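## Task

Take the spatula off the rectangle where it starts and set it down fully within the pink rectangle, resting motionless and flat (broadest face downward if it has one) and clear of every other object. It must never rest on, slide along or repeatedly bump the table or other objects unless it is nearly entirely on a rectangle or held firmly; otherwise the task fails. It does not count if only the robot is keeping it in place at the end. Finally open the gripper and pull the arm away.

## Robot and tools

Robot: two six-joint arms with parallel grippers, named left_arm and right_arm. The names are labels, not image sides. In the scene frame the origin sits on the table top midway between the arms, +x points out across the table, +z points up, and left_arm is on the +y side. Bases: left_arm at (+0.026, +0.283, 0) m, quat_wxyz (+0.998, 0, 0, +0.070); right_arm at (-0.030, -0.261, 0) m, quat_wxyz (+1.000, 0, 0, -0.030). Each gripper's fingers extend along its own +z axis and close along its own y axis. The reported end_effector_position is the point between the finger pads, just under 1 cm back from the tips.

The 14-number row. Every command that moves an arm uses one flat list of 14 numbers covering both arms: for left_arm dx, dy, dz, rx, ry, rz, opening, then the same seven for right_arm. All values lie in [-1, 1]. dx..rz are offsets, expressed in that gripper's own axes, from the gripper pose printed in the most recent result that showed it (before any such result in a scene, and for the second or later call within one reply, from where the arm is when the action begins). Scale: 1.0 equals 0.6 m for dx, dy, dz and 180 degrees for the rotation; rx, ry, rz form one rotation vector. Opening is absolute, not an offset: +1 is fully open (0.087 m), -1 is closed. An arm meant to stay put gets the offset back to its desired pose in the first call of a reply and zeros afterward; zeros are not a pause, they pull the arm back to the reference pose.

execute_actions(actions, pictures): actions holds one item or is empty. Empty list: just report state (with pictures). An action {"rows": [[14 numbers], ...], "steps": n} runs up to 15 control steps of 1/30 s (default 15, minimum 7); each row covers one step, the final row repeats if rows run out, and every row is measured from the same reference pose, not from the prior row. A wait {"steps": n} (up to 300) sends nothing and counts from the last result, including your thinking time. pictures true adds camera images.

move(target, speed): target is one 14-number row as above. Each gripper follows a straight line toward its target; both paths finish together, lasting 0.5 to 10 s (longer ones are cut off at 10 s). speed is the path top speed in m/s, 0.002 to 0.5, default 0.25; rotation is capped at twice that in rad/s. Openings are sent when the move starts. Paths ignore obstacles and the other arm, and the gripper can lag, drift, or overshoot the speed, mostly near full reach. Faster contact and targets set deeper past a surface mean harder impacts. The result adds a move: line with the ending (done, off_target, moving, held, fault) and limits (paced = pose clipped; held = a check blocked steps, after which the arm may jump fast), plus each gripper's distance to target.

wait(seconds): 0 to 10 s with no new command. zoom_image(camera, region): enlarges [x0, y0, x1, y1] pixels (at most 504x504) of a camera's latest image; cameras are cam_head_left, cam_head_right, cam_high, cam_low, cam_left_wrist, cam_right_wrist, each 896x504, with calibration (K, distortion, T_world_to_cam) supplied; fixed cameras may be off by a couple of degrees and millimetres. read_manual(section) only returns licence text. finished_scene(scene) closes the current scene by number, irreversibly, reports success and starts the next task.

Results: the state line gives each gripper's position (m) and quat_wxyz in the scene frame; printed positions may be off, especially at long reach. grip_measured is finger opening on the command scale; the last Joint positions value is the opening in metres. A Hand target line (only when nothing is kept back) shows the pose the controller is driving toward. HELD marks steps where your row was partly or wholly withheld; pose unreachable means the clearance check altered a command. FAULT and MOTOR HOT lines report stops and heating.

Mechanics: each step the commanded pose is clipped to 70 mm and 16 degrees from the measured pose, so long moves need several actions; after an action the arm continues only to its last clipped pose. Friction can leave the gripper up to about 31 mm short, and tiny commands may not move it. Position wins over orientation when both cannot be met.

Gripping: to hold, command an opening about 0.02 below grip_measured; smaller margins grip lighter. Fingers push up to about 20 N; fast closes may press harder. Readings can be off by about 1 mm. Holding loads heats motors: at 90 °C the arm halts 10 s, at 100 °C it drops everything.

Avoid: arm-to-arm collisions or pressing, knocking anything off the table, dropping or slamming the object, letting it drag or tap on the table outside a rectangle, and hard shoves. Occasional external nudges may shift loose objects. Place the object flat inside the target, release, and retract before finishing.

Each tool is called after "Call:" by a JSON object that holds its "name" and its "arguments", one argument or row to a line.

## Session

I'll start by looking at the scene.

Call:
{"name": "execute_actions", "arguments": {
  "actions": []
}}

Scene clock: 0.00 s of 4200.00 s.
left_arm: end_effector_position=(+0.4240, +0.4705, +0.2739) grip_measured=+1.000 end_effector_quat_wxyz=(+0.270, +0.338, +0.891, +0.141) | right_arm: end_effector_position=(+0.3403, -0.4404, +0.2109) grip_measured=+1.000 end_effector_quat_wxyz=(+0.564, +0.093, +0.777, -0.265)
Joint positions: left_arm=[ 0.287  1.864  2.156 -1.267  0.176  1.097  0.087] | right_arm=[-0.271  1.246  0.773  0.241  0.221 -0.267  0.087]
Joint velocities: left_arm=[-0.017  0.007 -0.012  0.037 -0.007 -0.022  0.   ] | right_arm=[-0.012 -0.007  0.007  0.022 -0.037 -0.037  0.   ]
Motor temperatures (°C, as the motors report them): left_arm=[20 20 21 20 18 18] | right_arm=[18 20 18 21 20 19]
Hand target (left_arm): +0.424, +0.471, +0.274; +0.270, +0.338, +0.891, +0.141
Hand target (right_arm): +0.340, -0.440, +0.211; +0.564, +0.093, +0.777, -0.265

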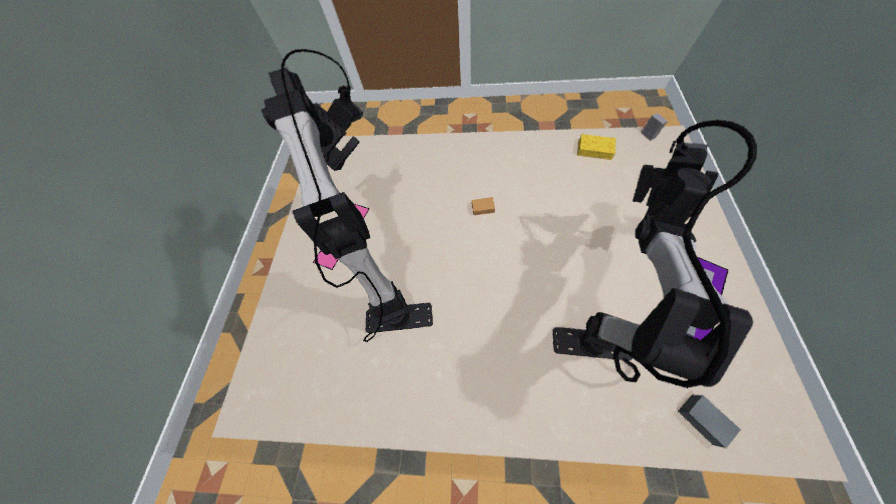

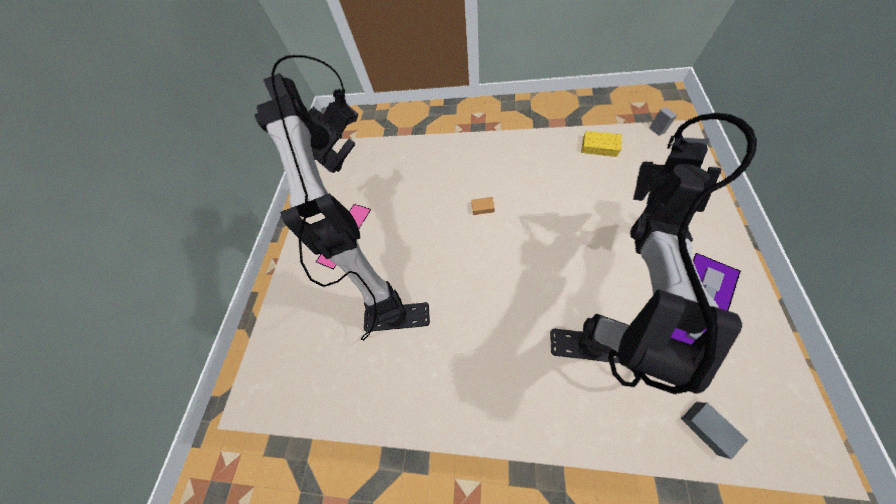

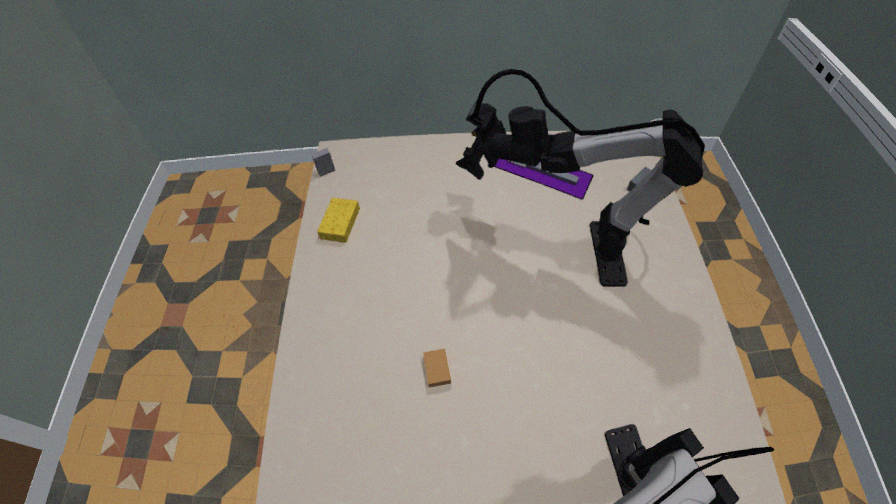

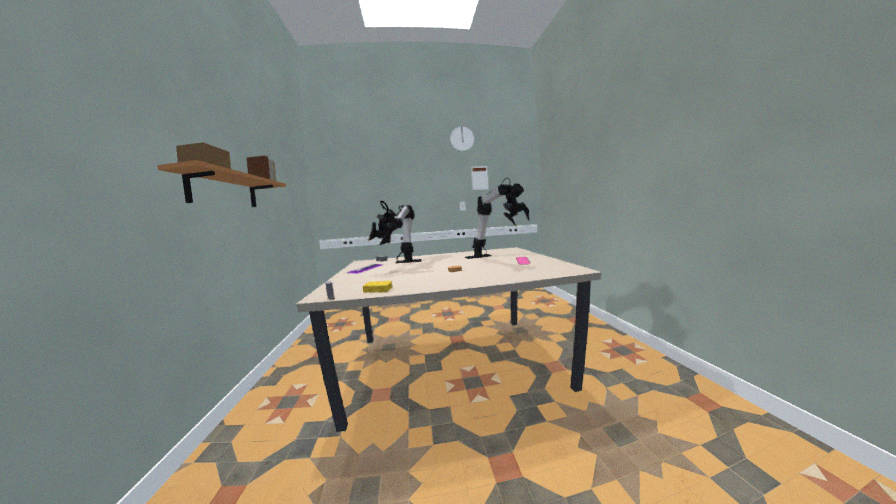

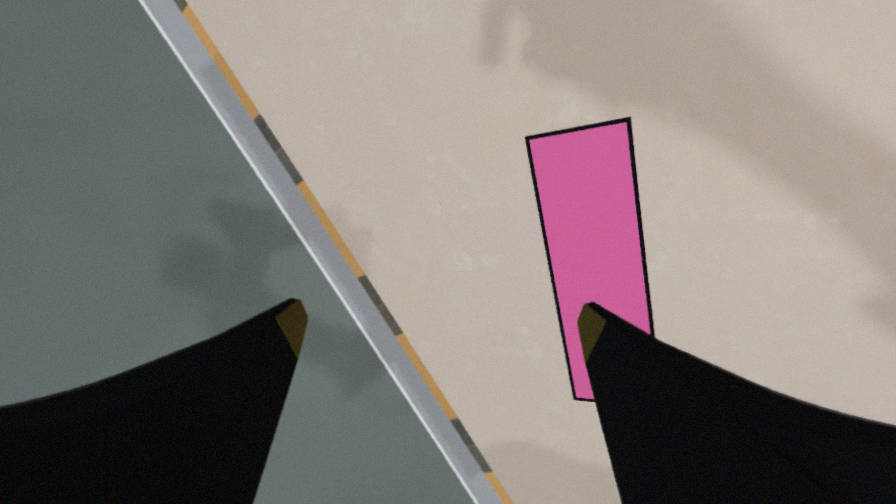

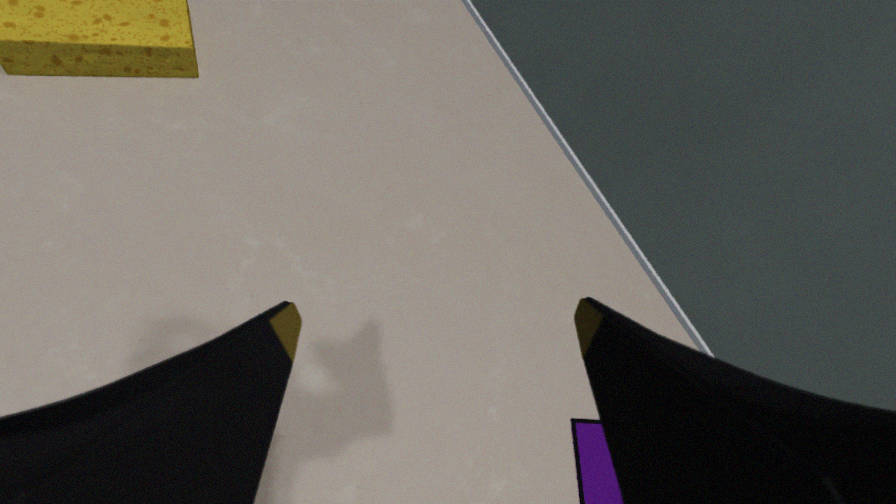

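Call:
{"name": "move", "arguments": {
  "target": [0, 0, 0, 0, 0, 0, 1, 0.1925, -0.2877, 0.0530, -0.1255, 0.4095, 0.0122, 1],
  "speed": 0.3
}}

Scene clock: 9.30 s of 4200.00 s.
left_arm: end_effector_position=(+0.4240, +0.4705, +0.2739) grip_measured=+1.000 end_effector_quat_wxyz=(+0.270, +0.338, +0.891, +0.141) | right_arm: end_effector_position=(+0.2502, -0.6140, +0.1498) grip_measured=+1.000 end_effector_quat_wxyz=(+0.077, +0.141, +0.986, -0.051)
Joint positions: left_arm=[ 0.287  1.864  2.156 -1.267  0.176  1.097  0.087] | right_arm=[-0.799  2.372  2.561 -1.576 -0.024 -0.572  0.087]
Joint velocities: left_arm=[-0.007 -0.002 -0.012  0.022 -0.051 -0.007  0.   ] | right_arm=[-0.007 -0.012 -0.012  0.051  0.037 -0.007  0.   ]
Motor temperatures (°C, as the motors report them): left_arm=[20 22 22 20 18 18] | right_arm=[18 21 20 23 20 19]
Hand target (left_arm): +0.424, +0.471, +0.274; +0.270, +0.338, +0.891, +0.141
Hand target (right_arm): +0.247, -0.618, +0.148; +0.069, +0.138, +0.987, -0.053
Off the commanded pose (left_arm): 0.000 m, 0 deg.
Off the commanded pose (right_arm): 0.006 m, 11 deg.
joint sent to its limit (right arm) — the command would take joint 4 (wrist pitch) past its lower limit, so that joint was sent only as far as its limit.
Kept back: nothing.
After step 90, 3.53 s passed at rest.
move: off_target (right_arm)
camera_calibration (this result's frames):
cam_right_wrist: T_world_to_cam=[[-0.296267, -0.949742, 0.10107, -0.52686], [-0.692796, 0.286537, 0.661763, 0.263824], [-0.657464, 0.126038, -0.742869, 0.499075], [0, 0, 0, 1]] pos_world=[0.354809, -0.638879, 0.249408]

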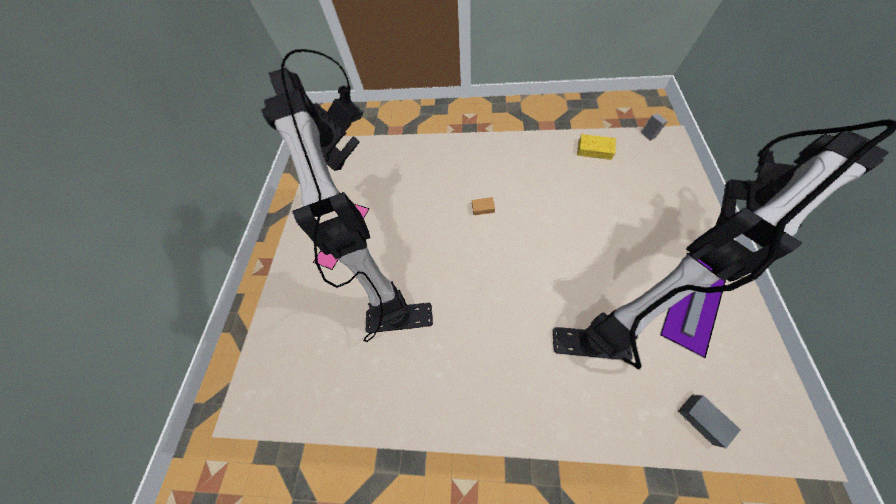

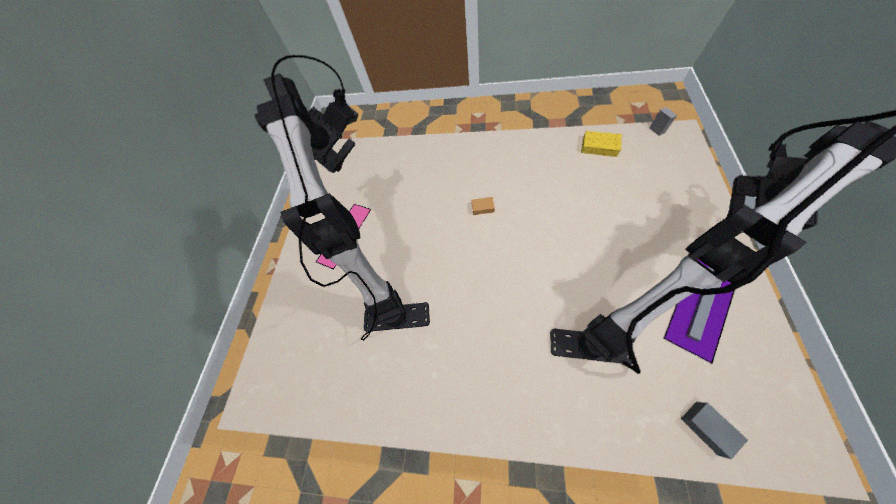

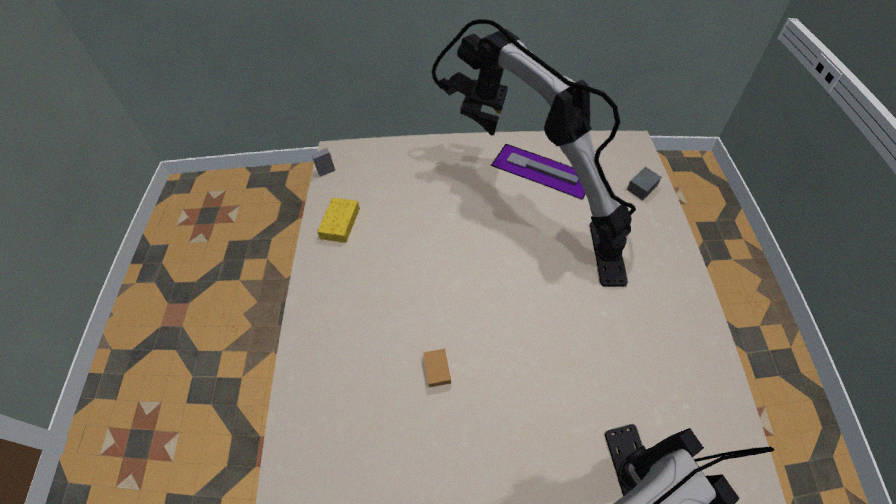

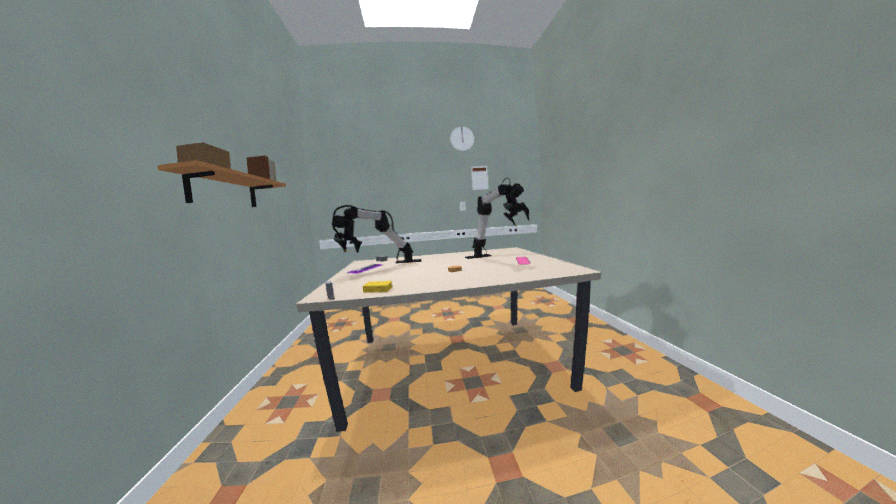

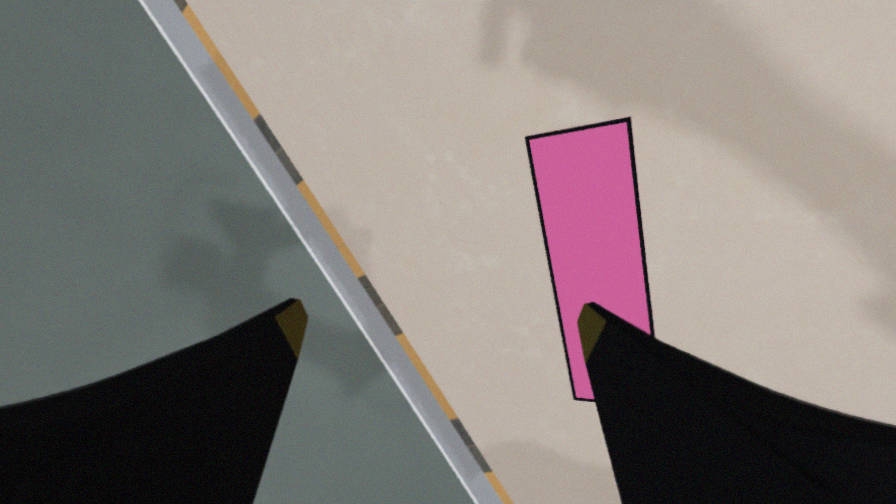

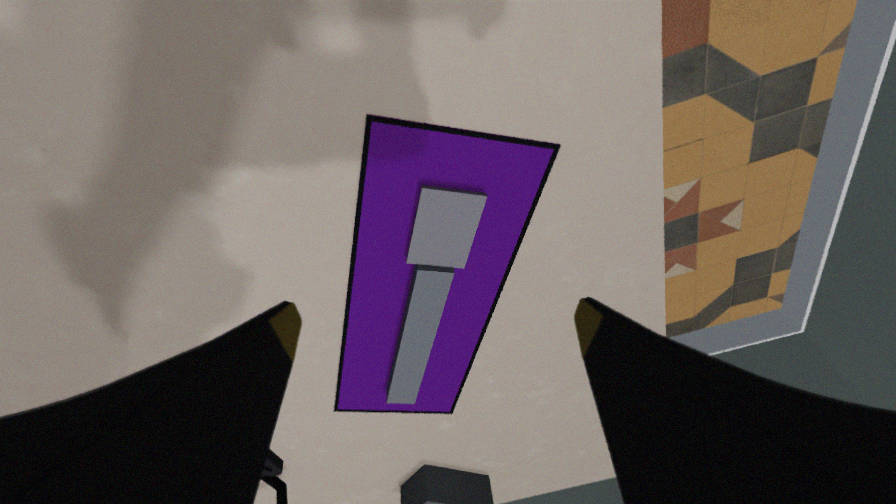

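Call:
{"name": "move", "arguments": {
  "target": [-0.2023, -0.7340, -0.1435, 0.1972, -0.2172, 0.0025, 1, 0.2723, 0.0117, 0.1055, -0.0191, 0.0558, 0.0721, 1],
  "speed": 0.3
}}

Scene clock: 14.87 s of 4200.00 s.
left_arm: end_effector_position=(+0.2200, +0.0580, +0.2037) grip_measured=+1.000 end_effector_quat_wxyz=(+0.423, +0.430, +0.756, -0.255) | right_arm: end_effector_position=(+0.1115, -0.5713, +0.0566) grip_measured=+1.000 end_effector_quat_wxyz=(-0.001, +0.253, +0.967, +0.011)
Joint positions: left_arm=[-0.842  0.93   0.865 -0.502  0.306  0.164  0.087] | right_arm=[-1.024  2.009  1.582 -1.162 -0.014 -0.573  0.087]
Joint velocities: left_arm=[-0.012 -0.017  0.012  0.022 -0.066  0.007  0.   ] | right_arm=[-0.022 -0.012 -0.007  0.022 -0.007 -0.037  0.   ]
Motor temperatures (°C, as the motors report them): left_arm=[20 22 22 21 18 18] | right_arm=[18 24 21 23 20 19]
Hand target (left_arm): +0.218, +0.057, +0.207; +0.435, +0.429, +0.749, -0.258
Hand target (right_arm): +0.107, -0.573, +0.060; +0.001, +0.254, +0.967, +0.002
Off the commanded pose (left_arm): 0.004 m, 2 deg.
Off the commanded pose (right_arm): 0.006 m, 1 deg.
Kept back: nothing.
After step 90, 0.20 s passed at rest.
move: done
camera_calibration (this result's frames):
cam_left_wrist: T_world_to_cam=[[-0.863721, -0.503479, 0.0222493, 0.21837], [-0.500984, 0.852968, -0.146496, 0.110022], [0.0547795, -0.137678, -0.988961, 0.345138], [0, 0, 0, 1]] pos_world=[0.224823, 0.0636171, 0.352587]
cam_right_wrist: T_world_to_cam=[[-0.495138, -0.868811, 0.00238814, -0.444041], [-0.536858, 0.308116, 0.785397, 0.205082], [-0.683097, 0.387598, -0.618988, 0.478551], [0, 0, 0, 1]] pos_world=[0.217135, -0.634462, 0.136207]

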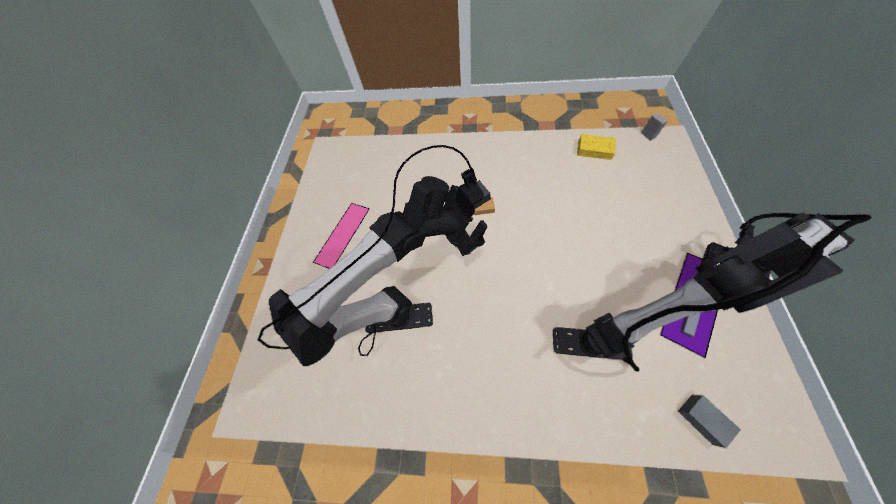

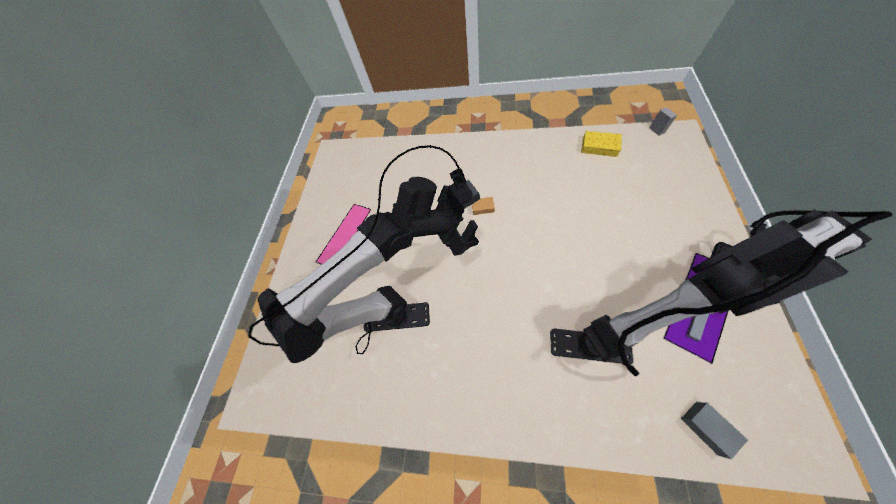

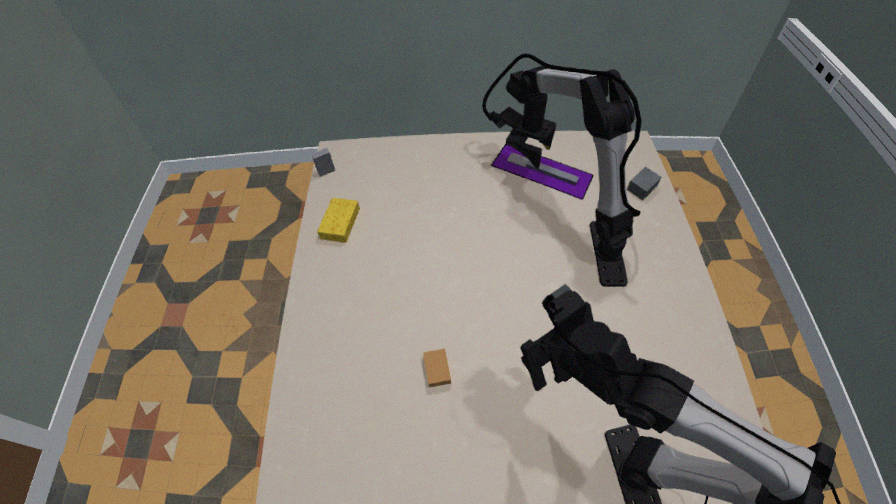

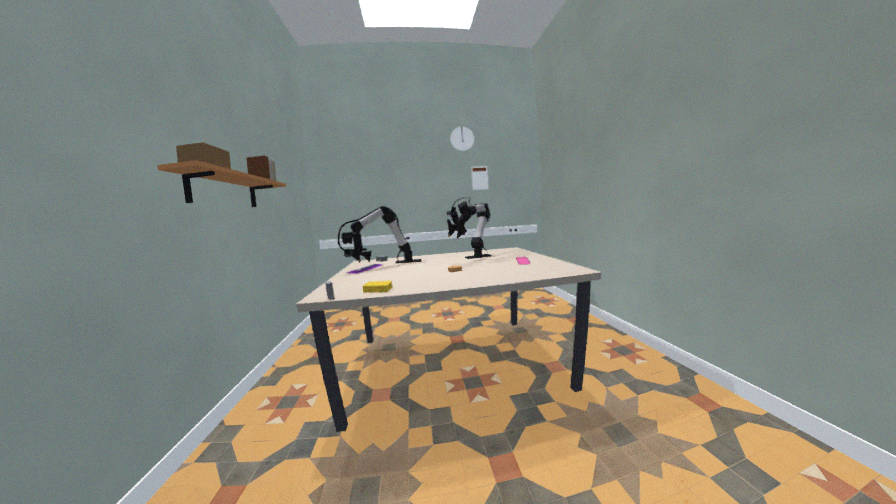

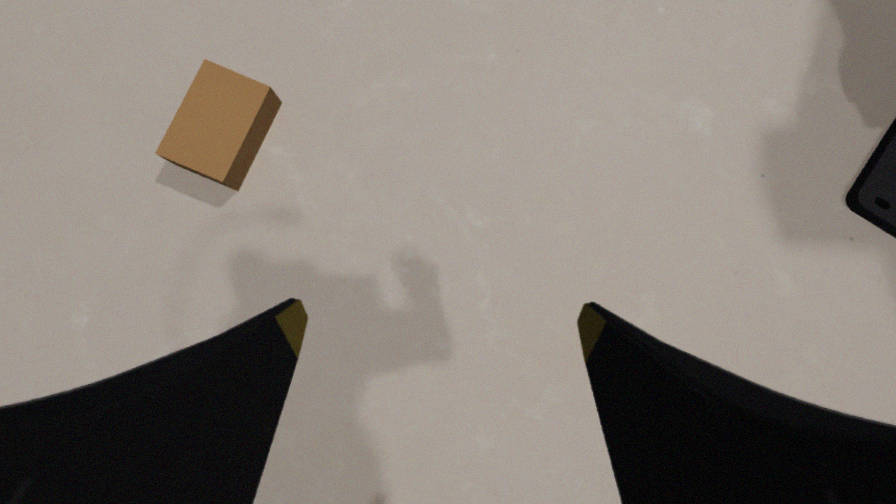

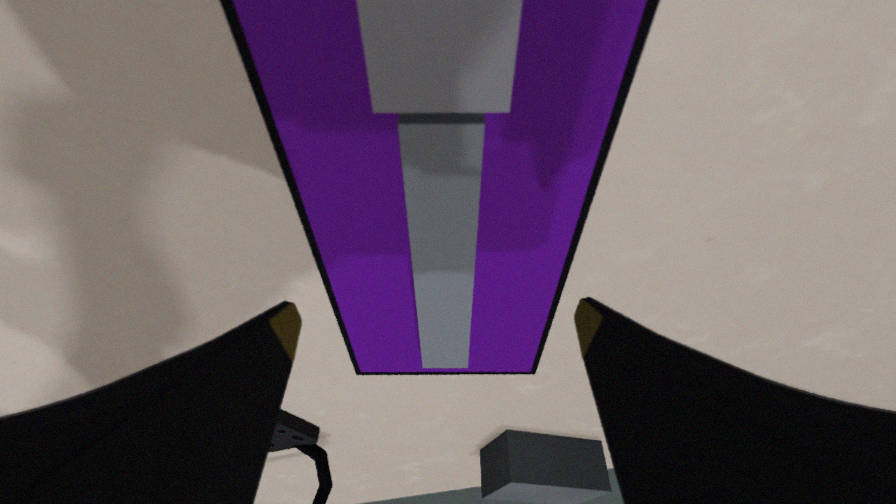

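Call:
{"name": "move", "arguments": {
  "target": [0, 0, 0, 0, 0, 0, 1, 0, 0, 0.080, 0, 0, 0, 1],
  "speed": 0.08
}}

Scene clock: 16.57 s of 4200.00 s.
left_arm: end_effector_position=(+0.2206, +0.0581, +0.2040) grip_measured=+1.000 end_effector_quat_wxyz=(+0.424, +0.429, +0.756, -0.255) | right_arm: end_effector_position=(+0.1128, -0.5737, +0.0162) grip_measured=+1.000 end_effector_quat_wxyz=(+0.004, +0.253, +0.967, +0.006)
Joint positions: left_arm=[-0.842  0.93   0.865 -0.5    0.303  0.163  0.087] | right_arm=[-1.024  2.044  1.47  -0.999 -0.014 -0.573  0.087]
Joint velocities: left_arm=[-0.012  0.007  0.007 -0.037 -0.081  0.037  0.   ] | right_arm=[ 0.007 -0.002 -0.002  0.051 -0.051  0.007  0.   ]
Motor temperatures (°C, as the motors report them): left_arm=[20 22 22 21 18 18] | right_arm=[18 25 21 23 20 19]
Hand target (left_arm): +0.220, +0.058, +0.204; +0.423, +0.430, +0.756, -0.255
Hand target (right_arm): +0.112, -0.571, +0.009; -0.001, +0.253, +0.967, +0.011
Off the commanded pose (left_arm): 0.001 m, 0 deg.
Off the commanded pose (right_arm): 0.008 m, 1 deg.
Kept back: nothing.
move: done
camera_calibration (this result's frames):
cam_left_wrist: T_world_to_cam=[[-0.862216, -0.50608, 0.0215758, 0.218823], [-0.503388, 0.851329, -0.147783, 0.111195], [0.056422, -0.138282, -0.988784, 0.345032], [0, 0, 0, 1]] pos_world=[0.225179, 0.0637902, 0.352874]
cam_right_wrist: T_world_to_cam=[[-0.495186, -0.86872, 0.0107801, -0.445472], [-0.54257, 0.318918, 0.777116, 0.245223], [-0.678534, 0.378968, -0.629265, 0.450014], [0, 0, 0, 1]] pos_world=[0.21781, -0.635737, 0.0974137]

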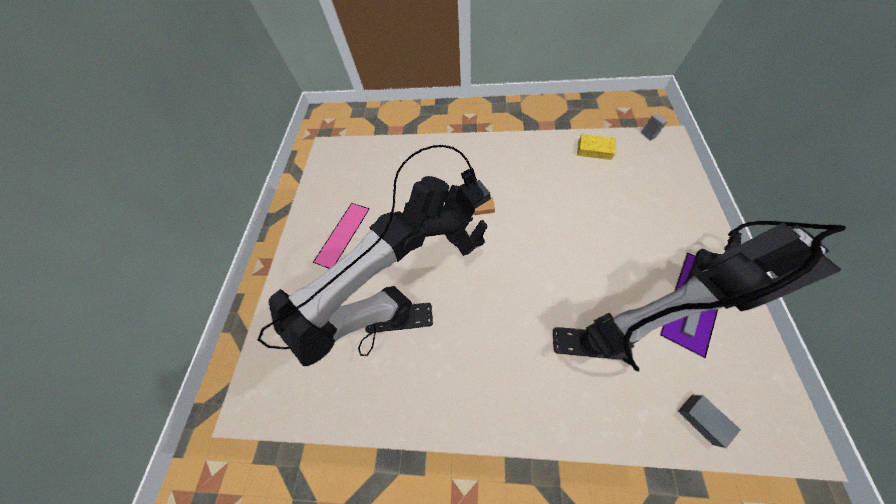

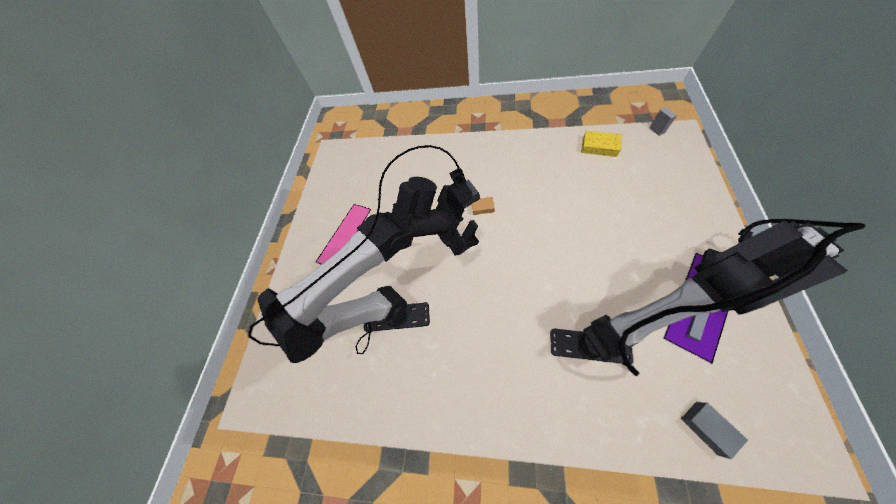

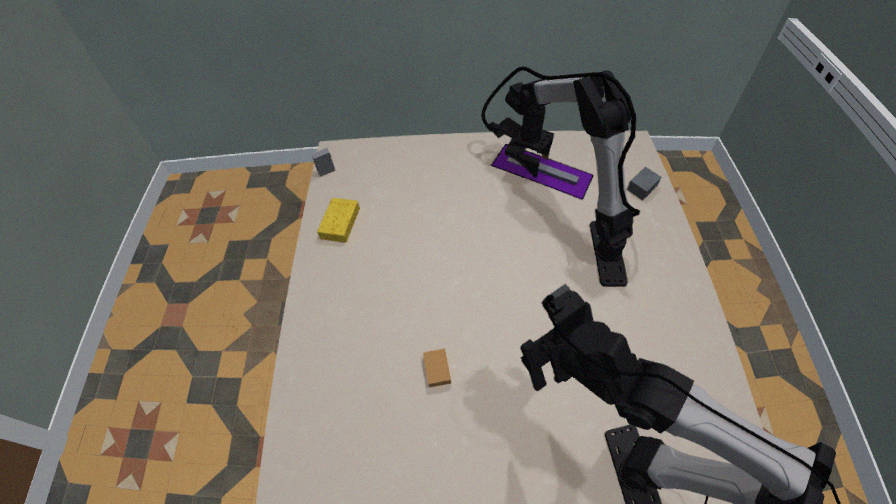

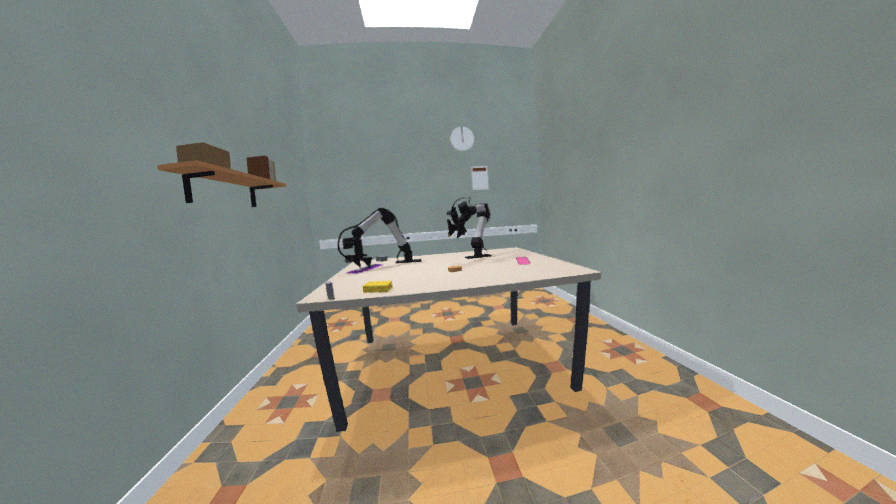

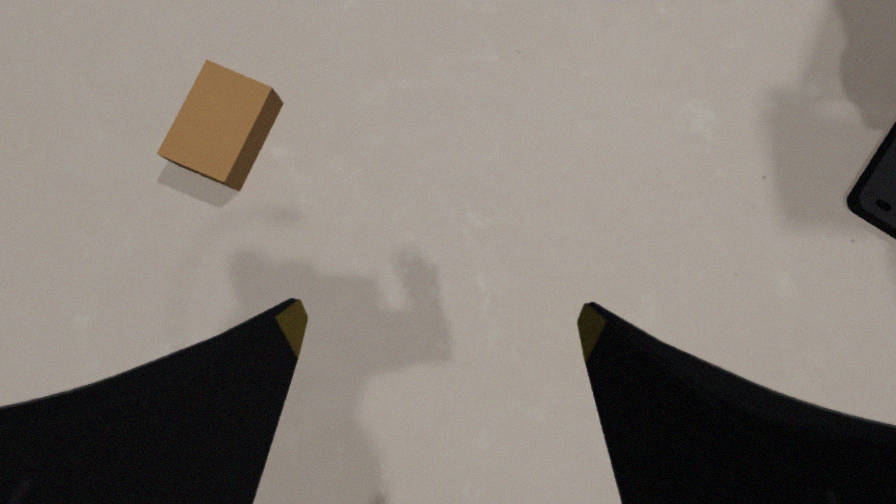

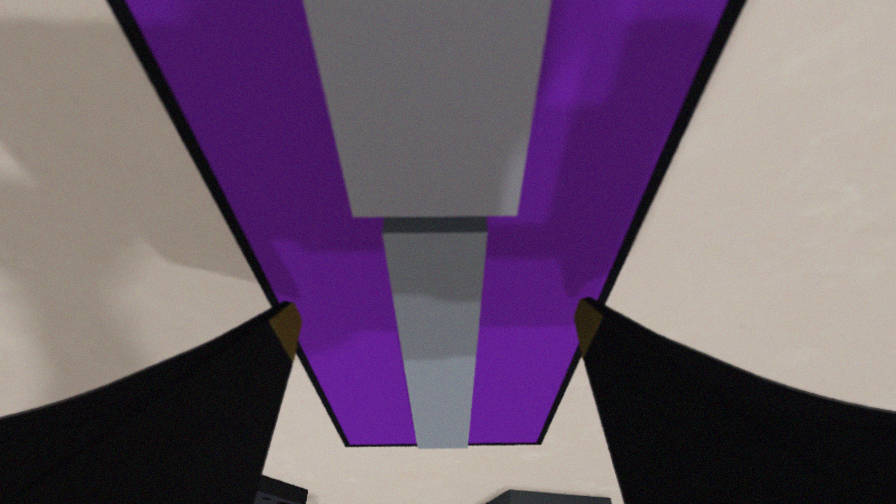

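Call:
{"name": "move", "arguments": {
  "target": [0, 0, 0, 0, 0, 0, 1, 0, 0, 0, 0, 0, 0, -0.5],
  "speed": 0.05
}}

Scene clock: 18.10 s of 4200.00 s.
left_arm: end_effector_position=(+0.2206, +0.0581, +0.2040) grip_measured=+1.000 end_effector_quat_wxyz=(+0.424, +0.429, +0.756, -0.255) | right_arm: end_effector_position=(+0.1129, -0.5740, +0.0161) grip_measured=-0.420 end_effector_quat_wxyz=(+0.005, +0.253, +0.967, +0.005)
Joint positions: left_arm=[-0.842  0.93   0.865 -0.5    0.303  0.163  0.087] | right_arm=[-1.024  2.044  1.47  -0.998 -0.014 -0.573  0.025]
Joint velocities: left_arm=[ 0.017 -0.042 -0.002 -0.007 -0.022 -0.007  0.   ] | right_arm=[ 0.007  0.012  0.007  0.022 -0.022  0.007  0.001]
Motor temperatures (°C, as the motors report them): left_arm=[20 22 22 21 18 18] | right_arm=[18 25 21 23 20 19]
Hand target (left_arm): +0.221, +0.058, +0.204; +0.424, +0.429, +0.756, -0.255
Hand target (right_arm): +0.113, -0.574, +0.016; +0.005, +0.253, +0.967, +0.006
Off the commanded pose (left_arm): 0.000 m, 0 deg.
Off the commanded pose (right_arm): 0.000 m, 0 deg.
Kept back: nothing.
move: done
camera_calibration (this result's frames):
cam_left_wrist: T_world_to_cam=[[-0.862216, -0.50608, 0.0215758, 0.218823], [-0.503388, 0.851329, -0.147783, 0.111195], [0.056422, -0.138282, -0.988784, 0.345032], [0, 0, 0, 1]] pos_world=[0.225179, 0.0637902, 0.352874]
cam_right_wrist: T_world_to_cam=[[-0.495194, -0.868705, 0.0115987, -0.445679], [-0.543124, 0.319966, 0.776298, 0.246147], [-0.678085, 0.378119, -0.63026, 0.449707], [0, 0, 0, 1]] pos_world=[0.21793, -0.635965, 0.0975182]

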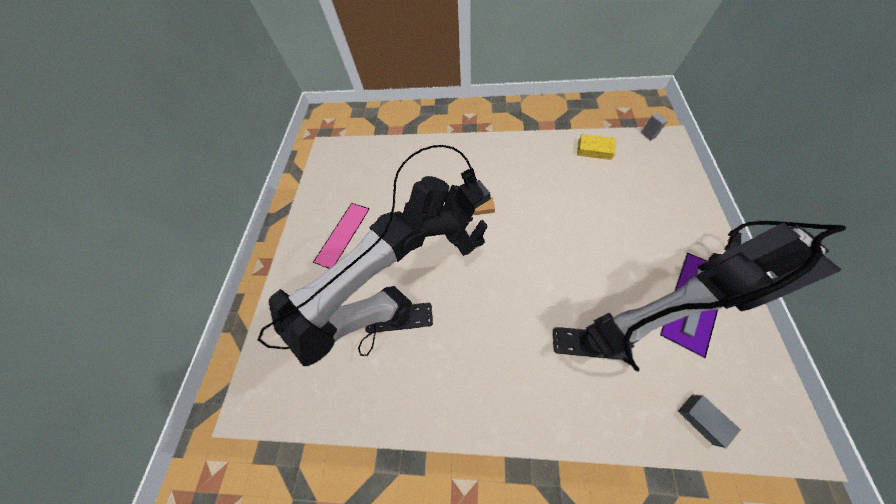

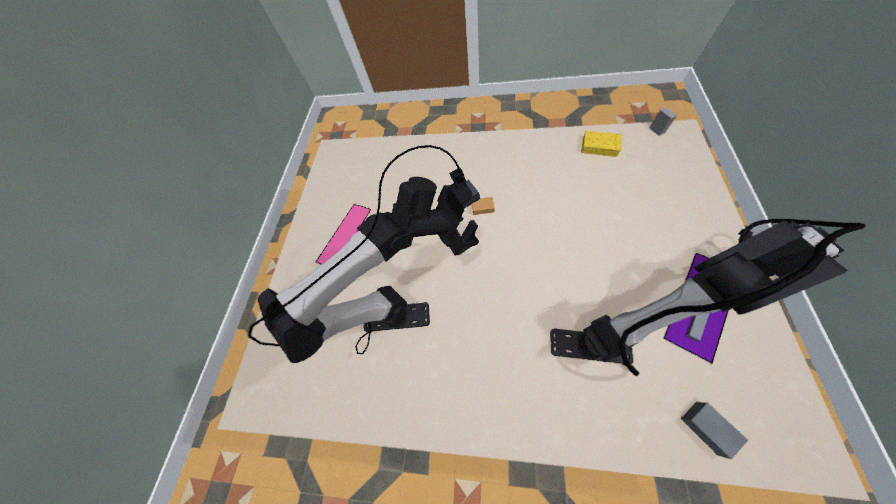

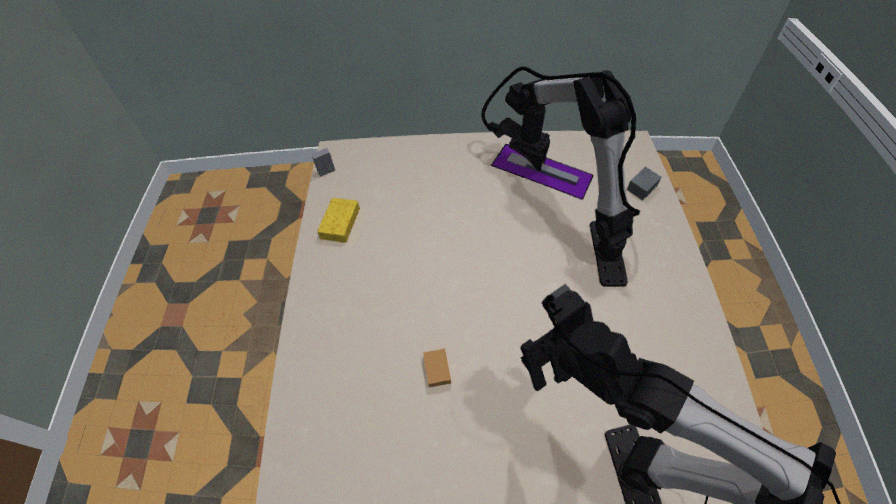

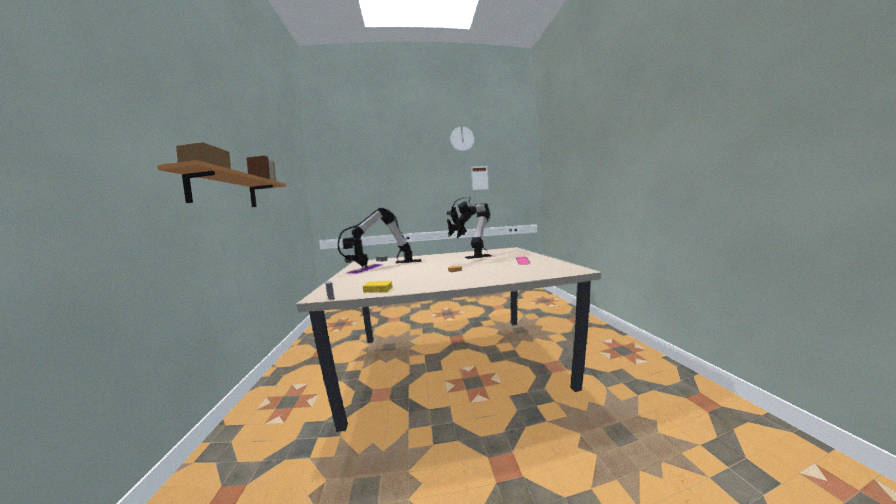

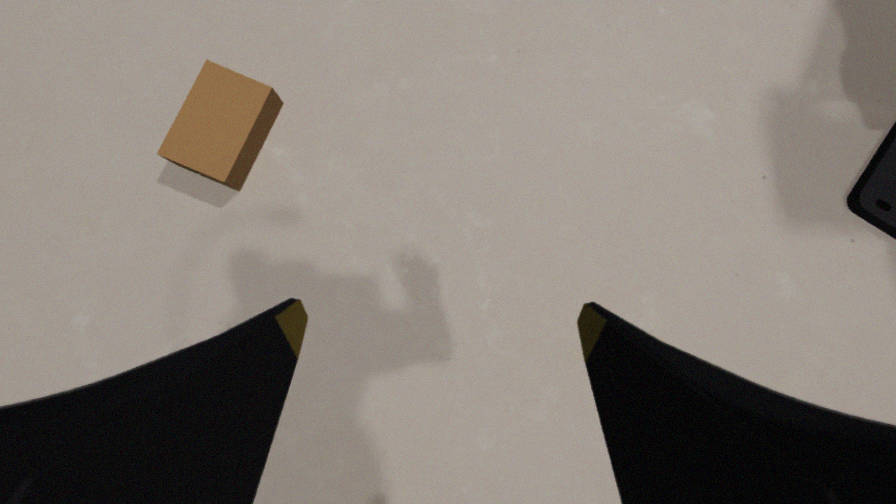

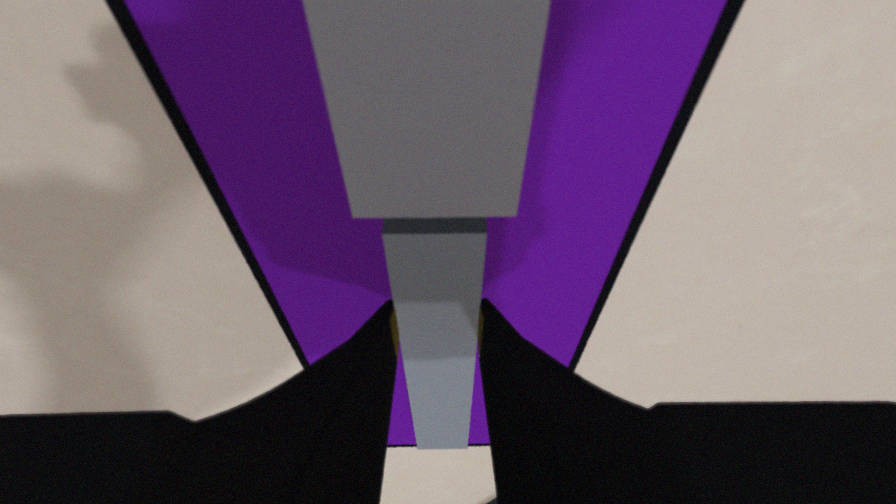

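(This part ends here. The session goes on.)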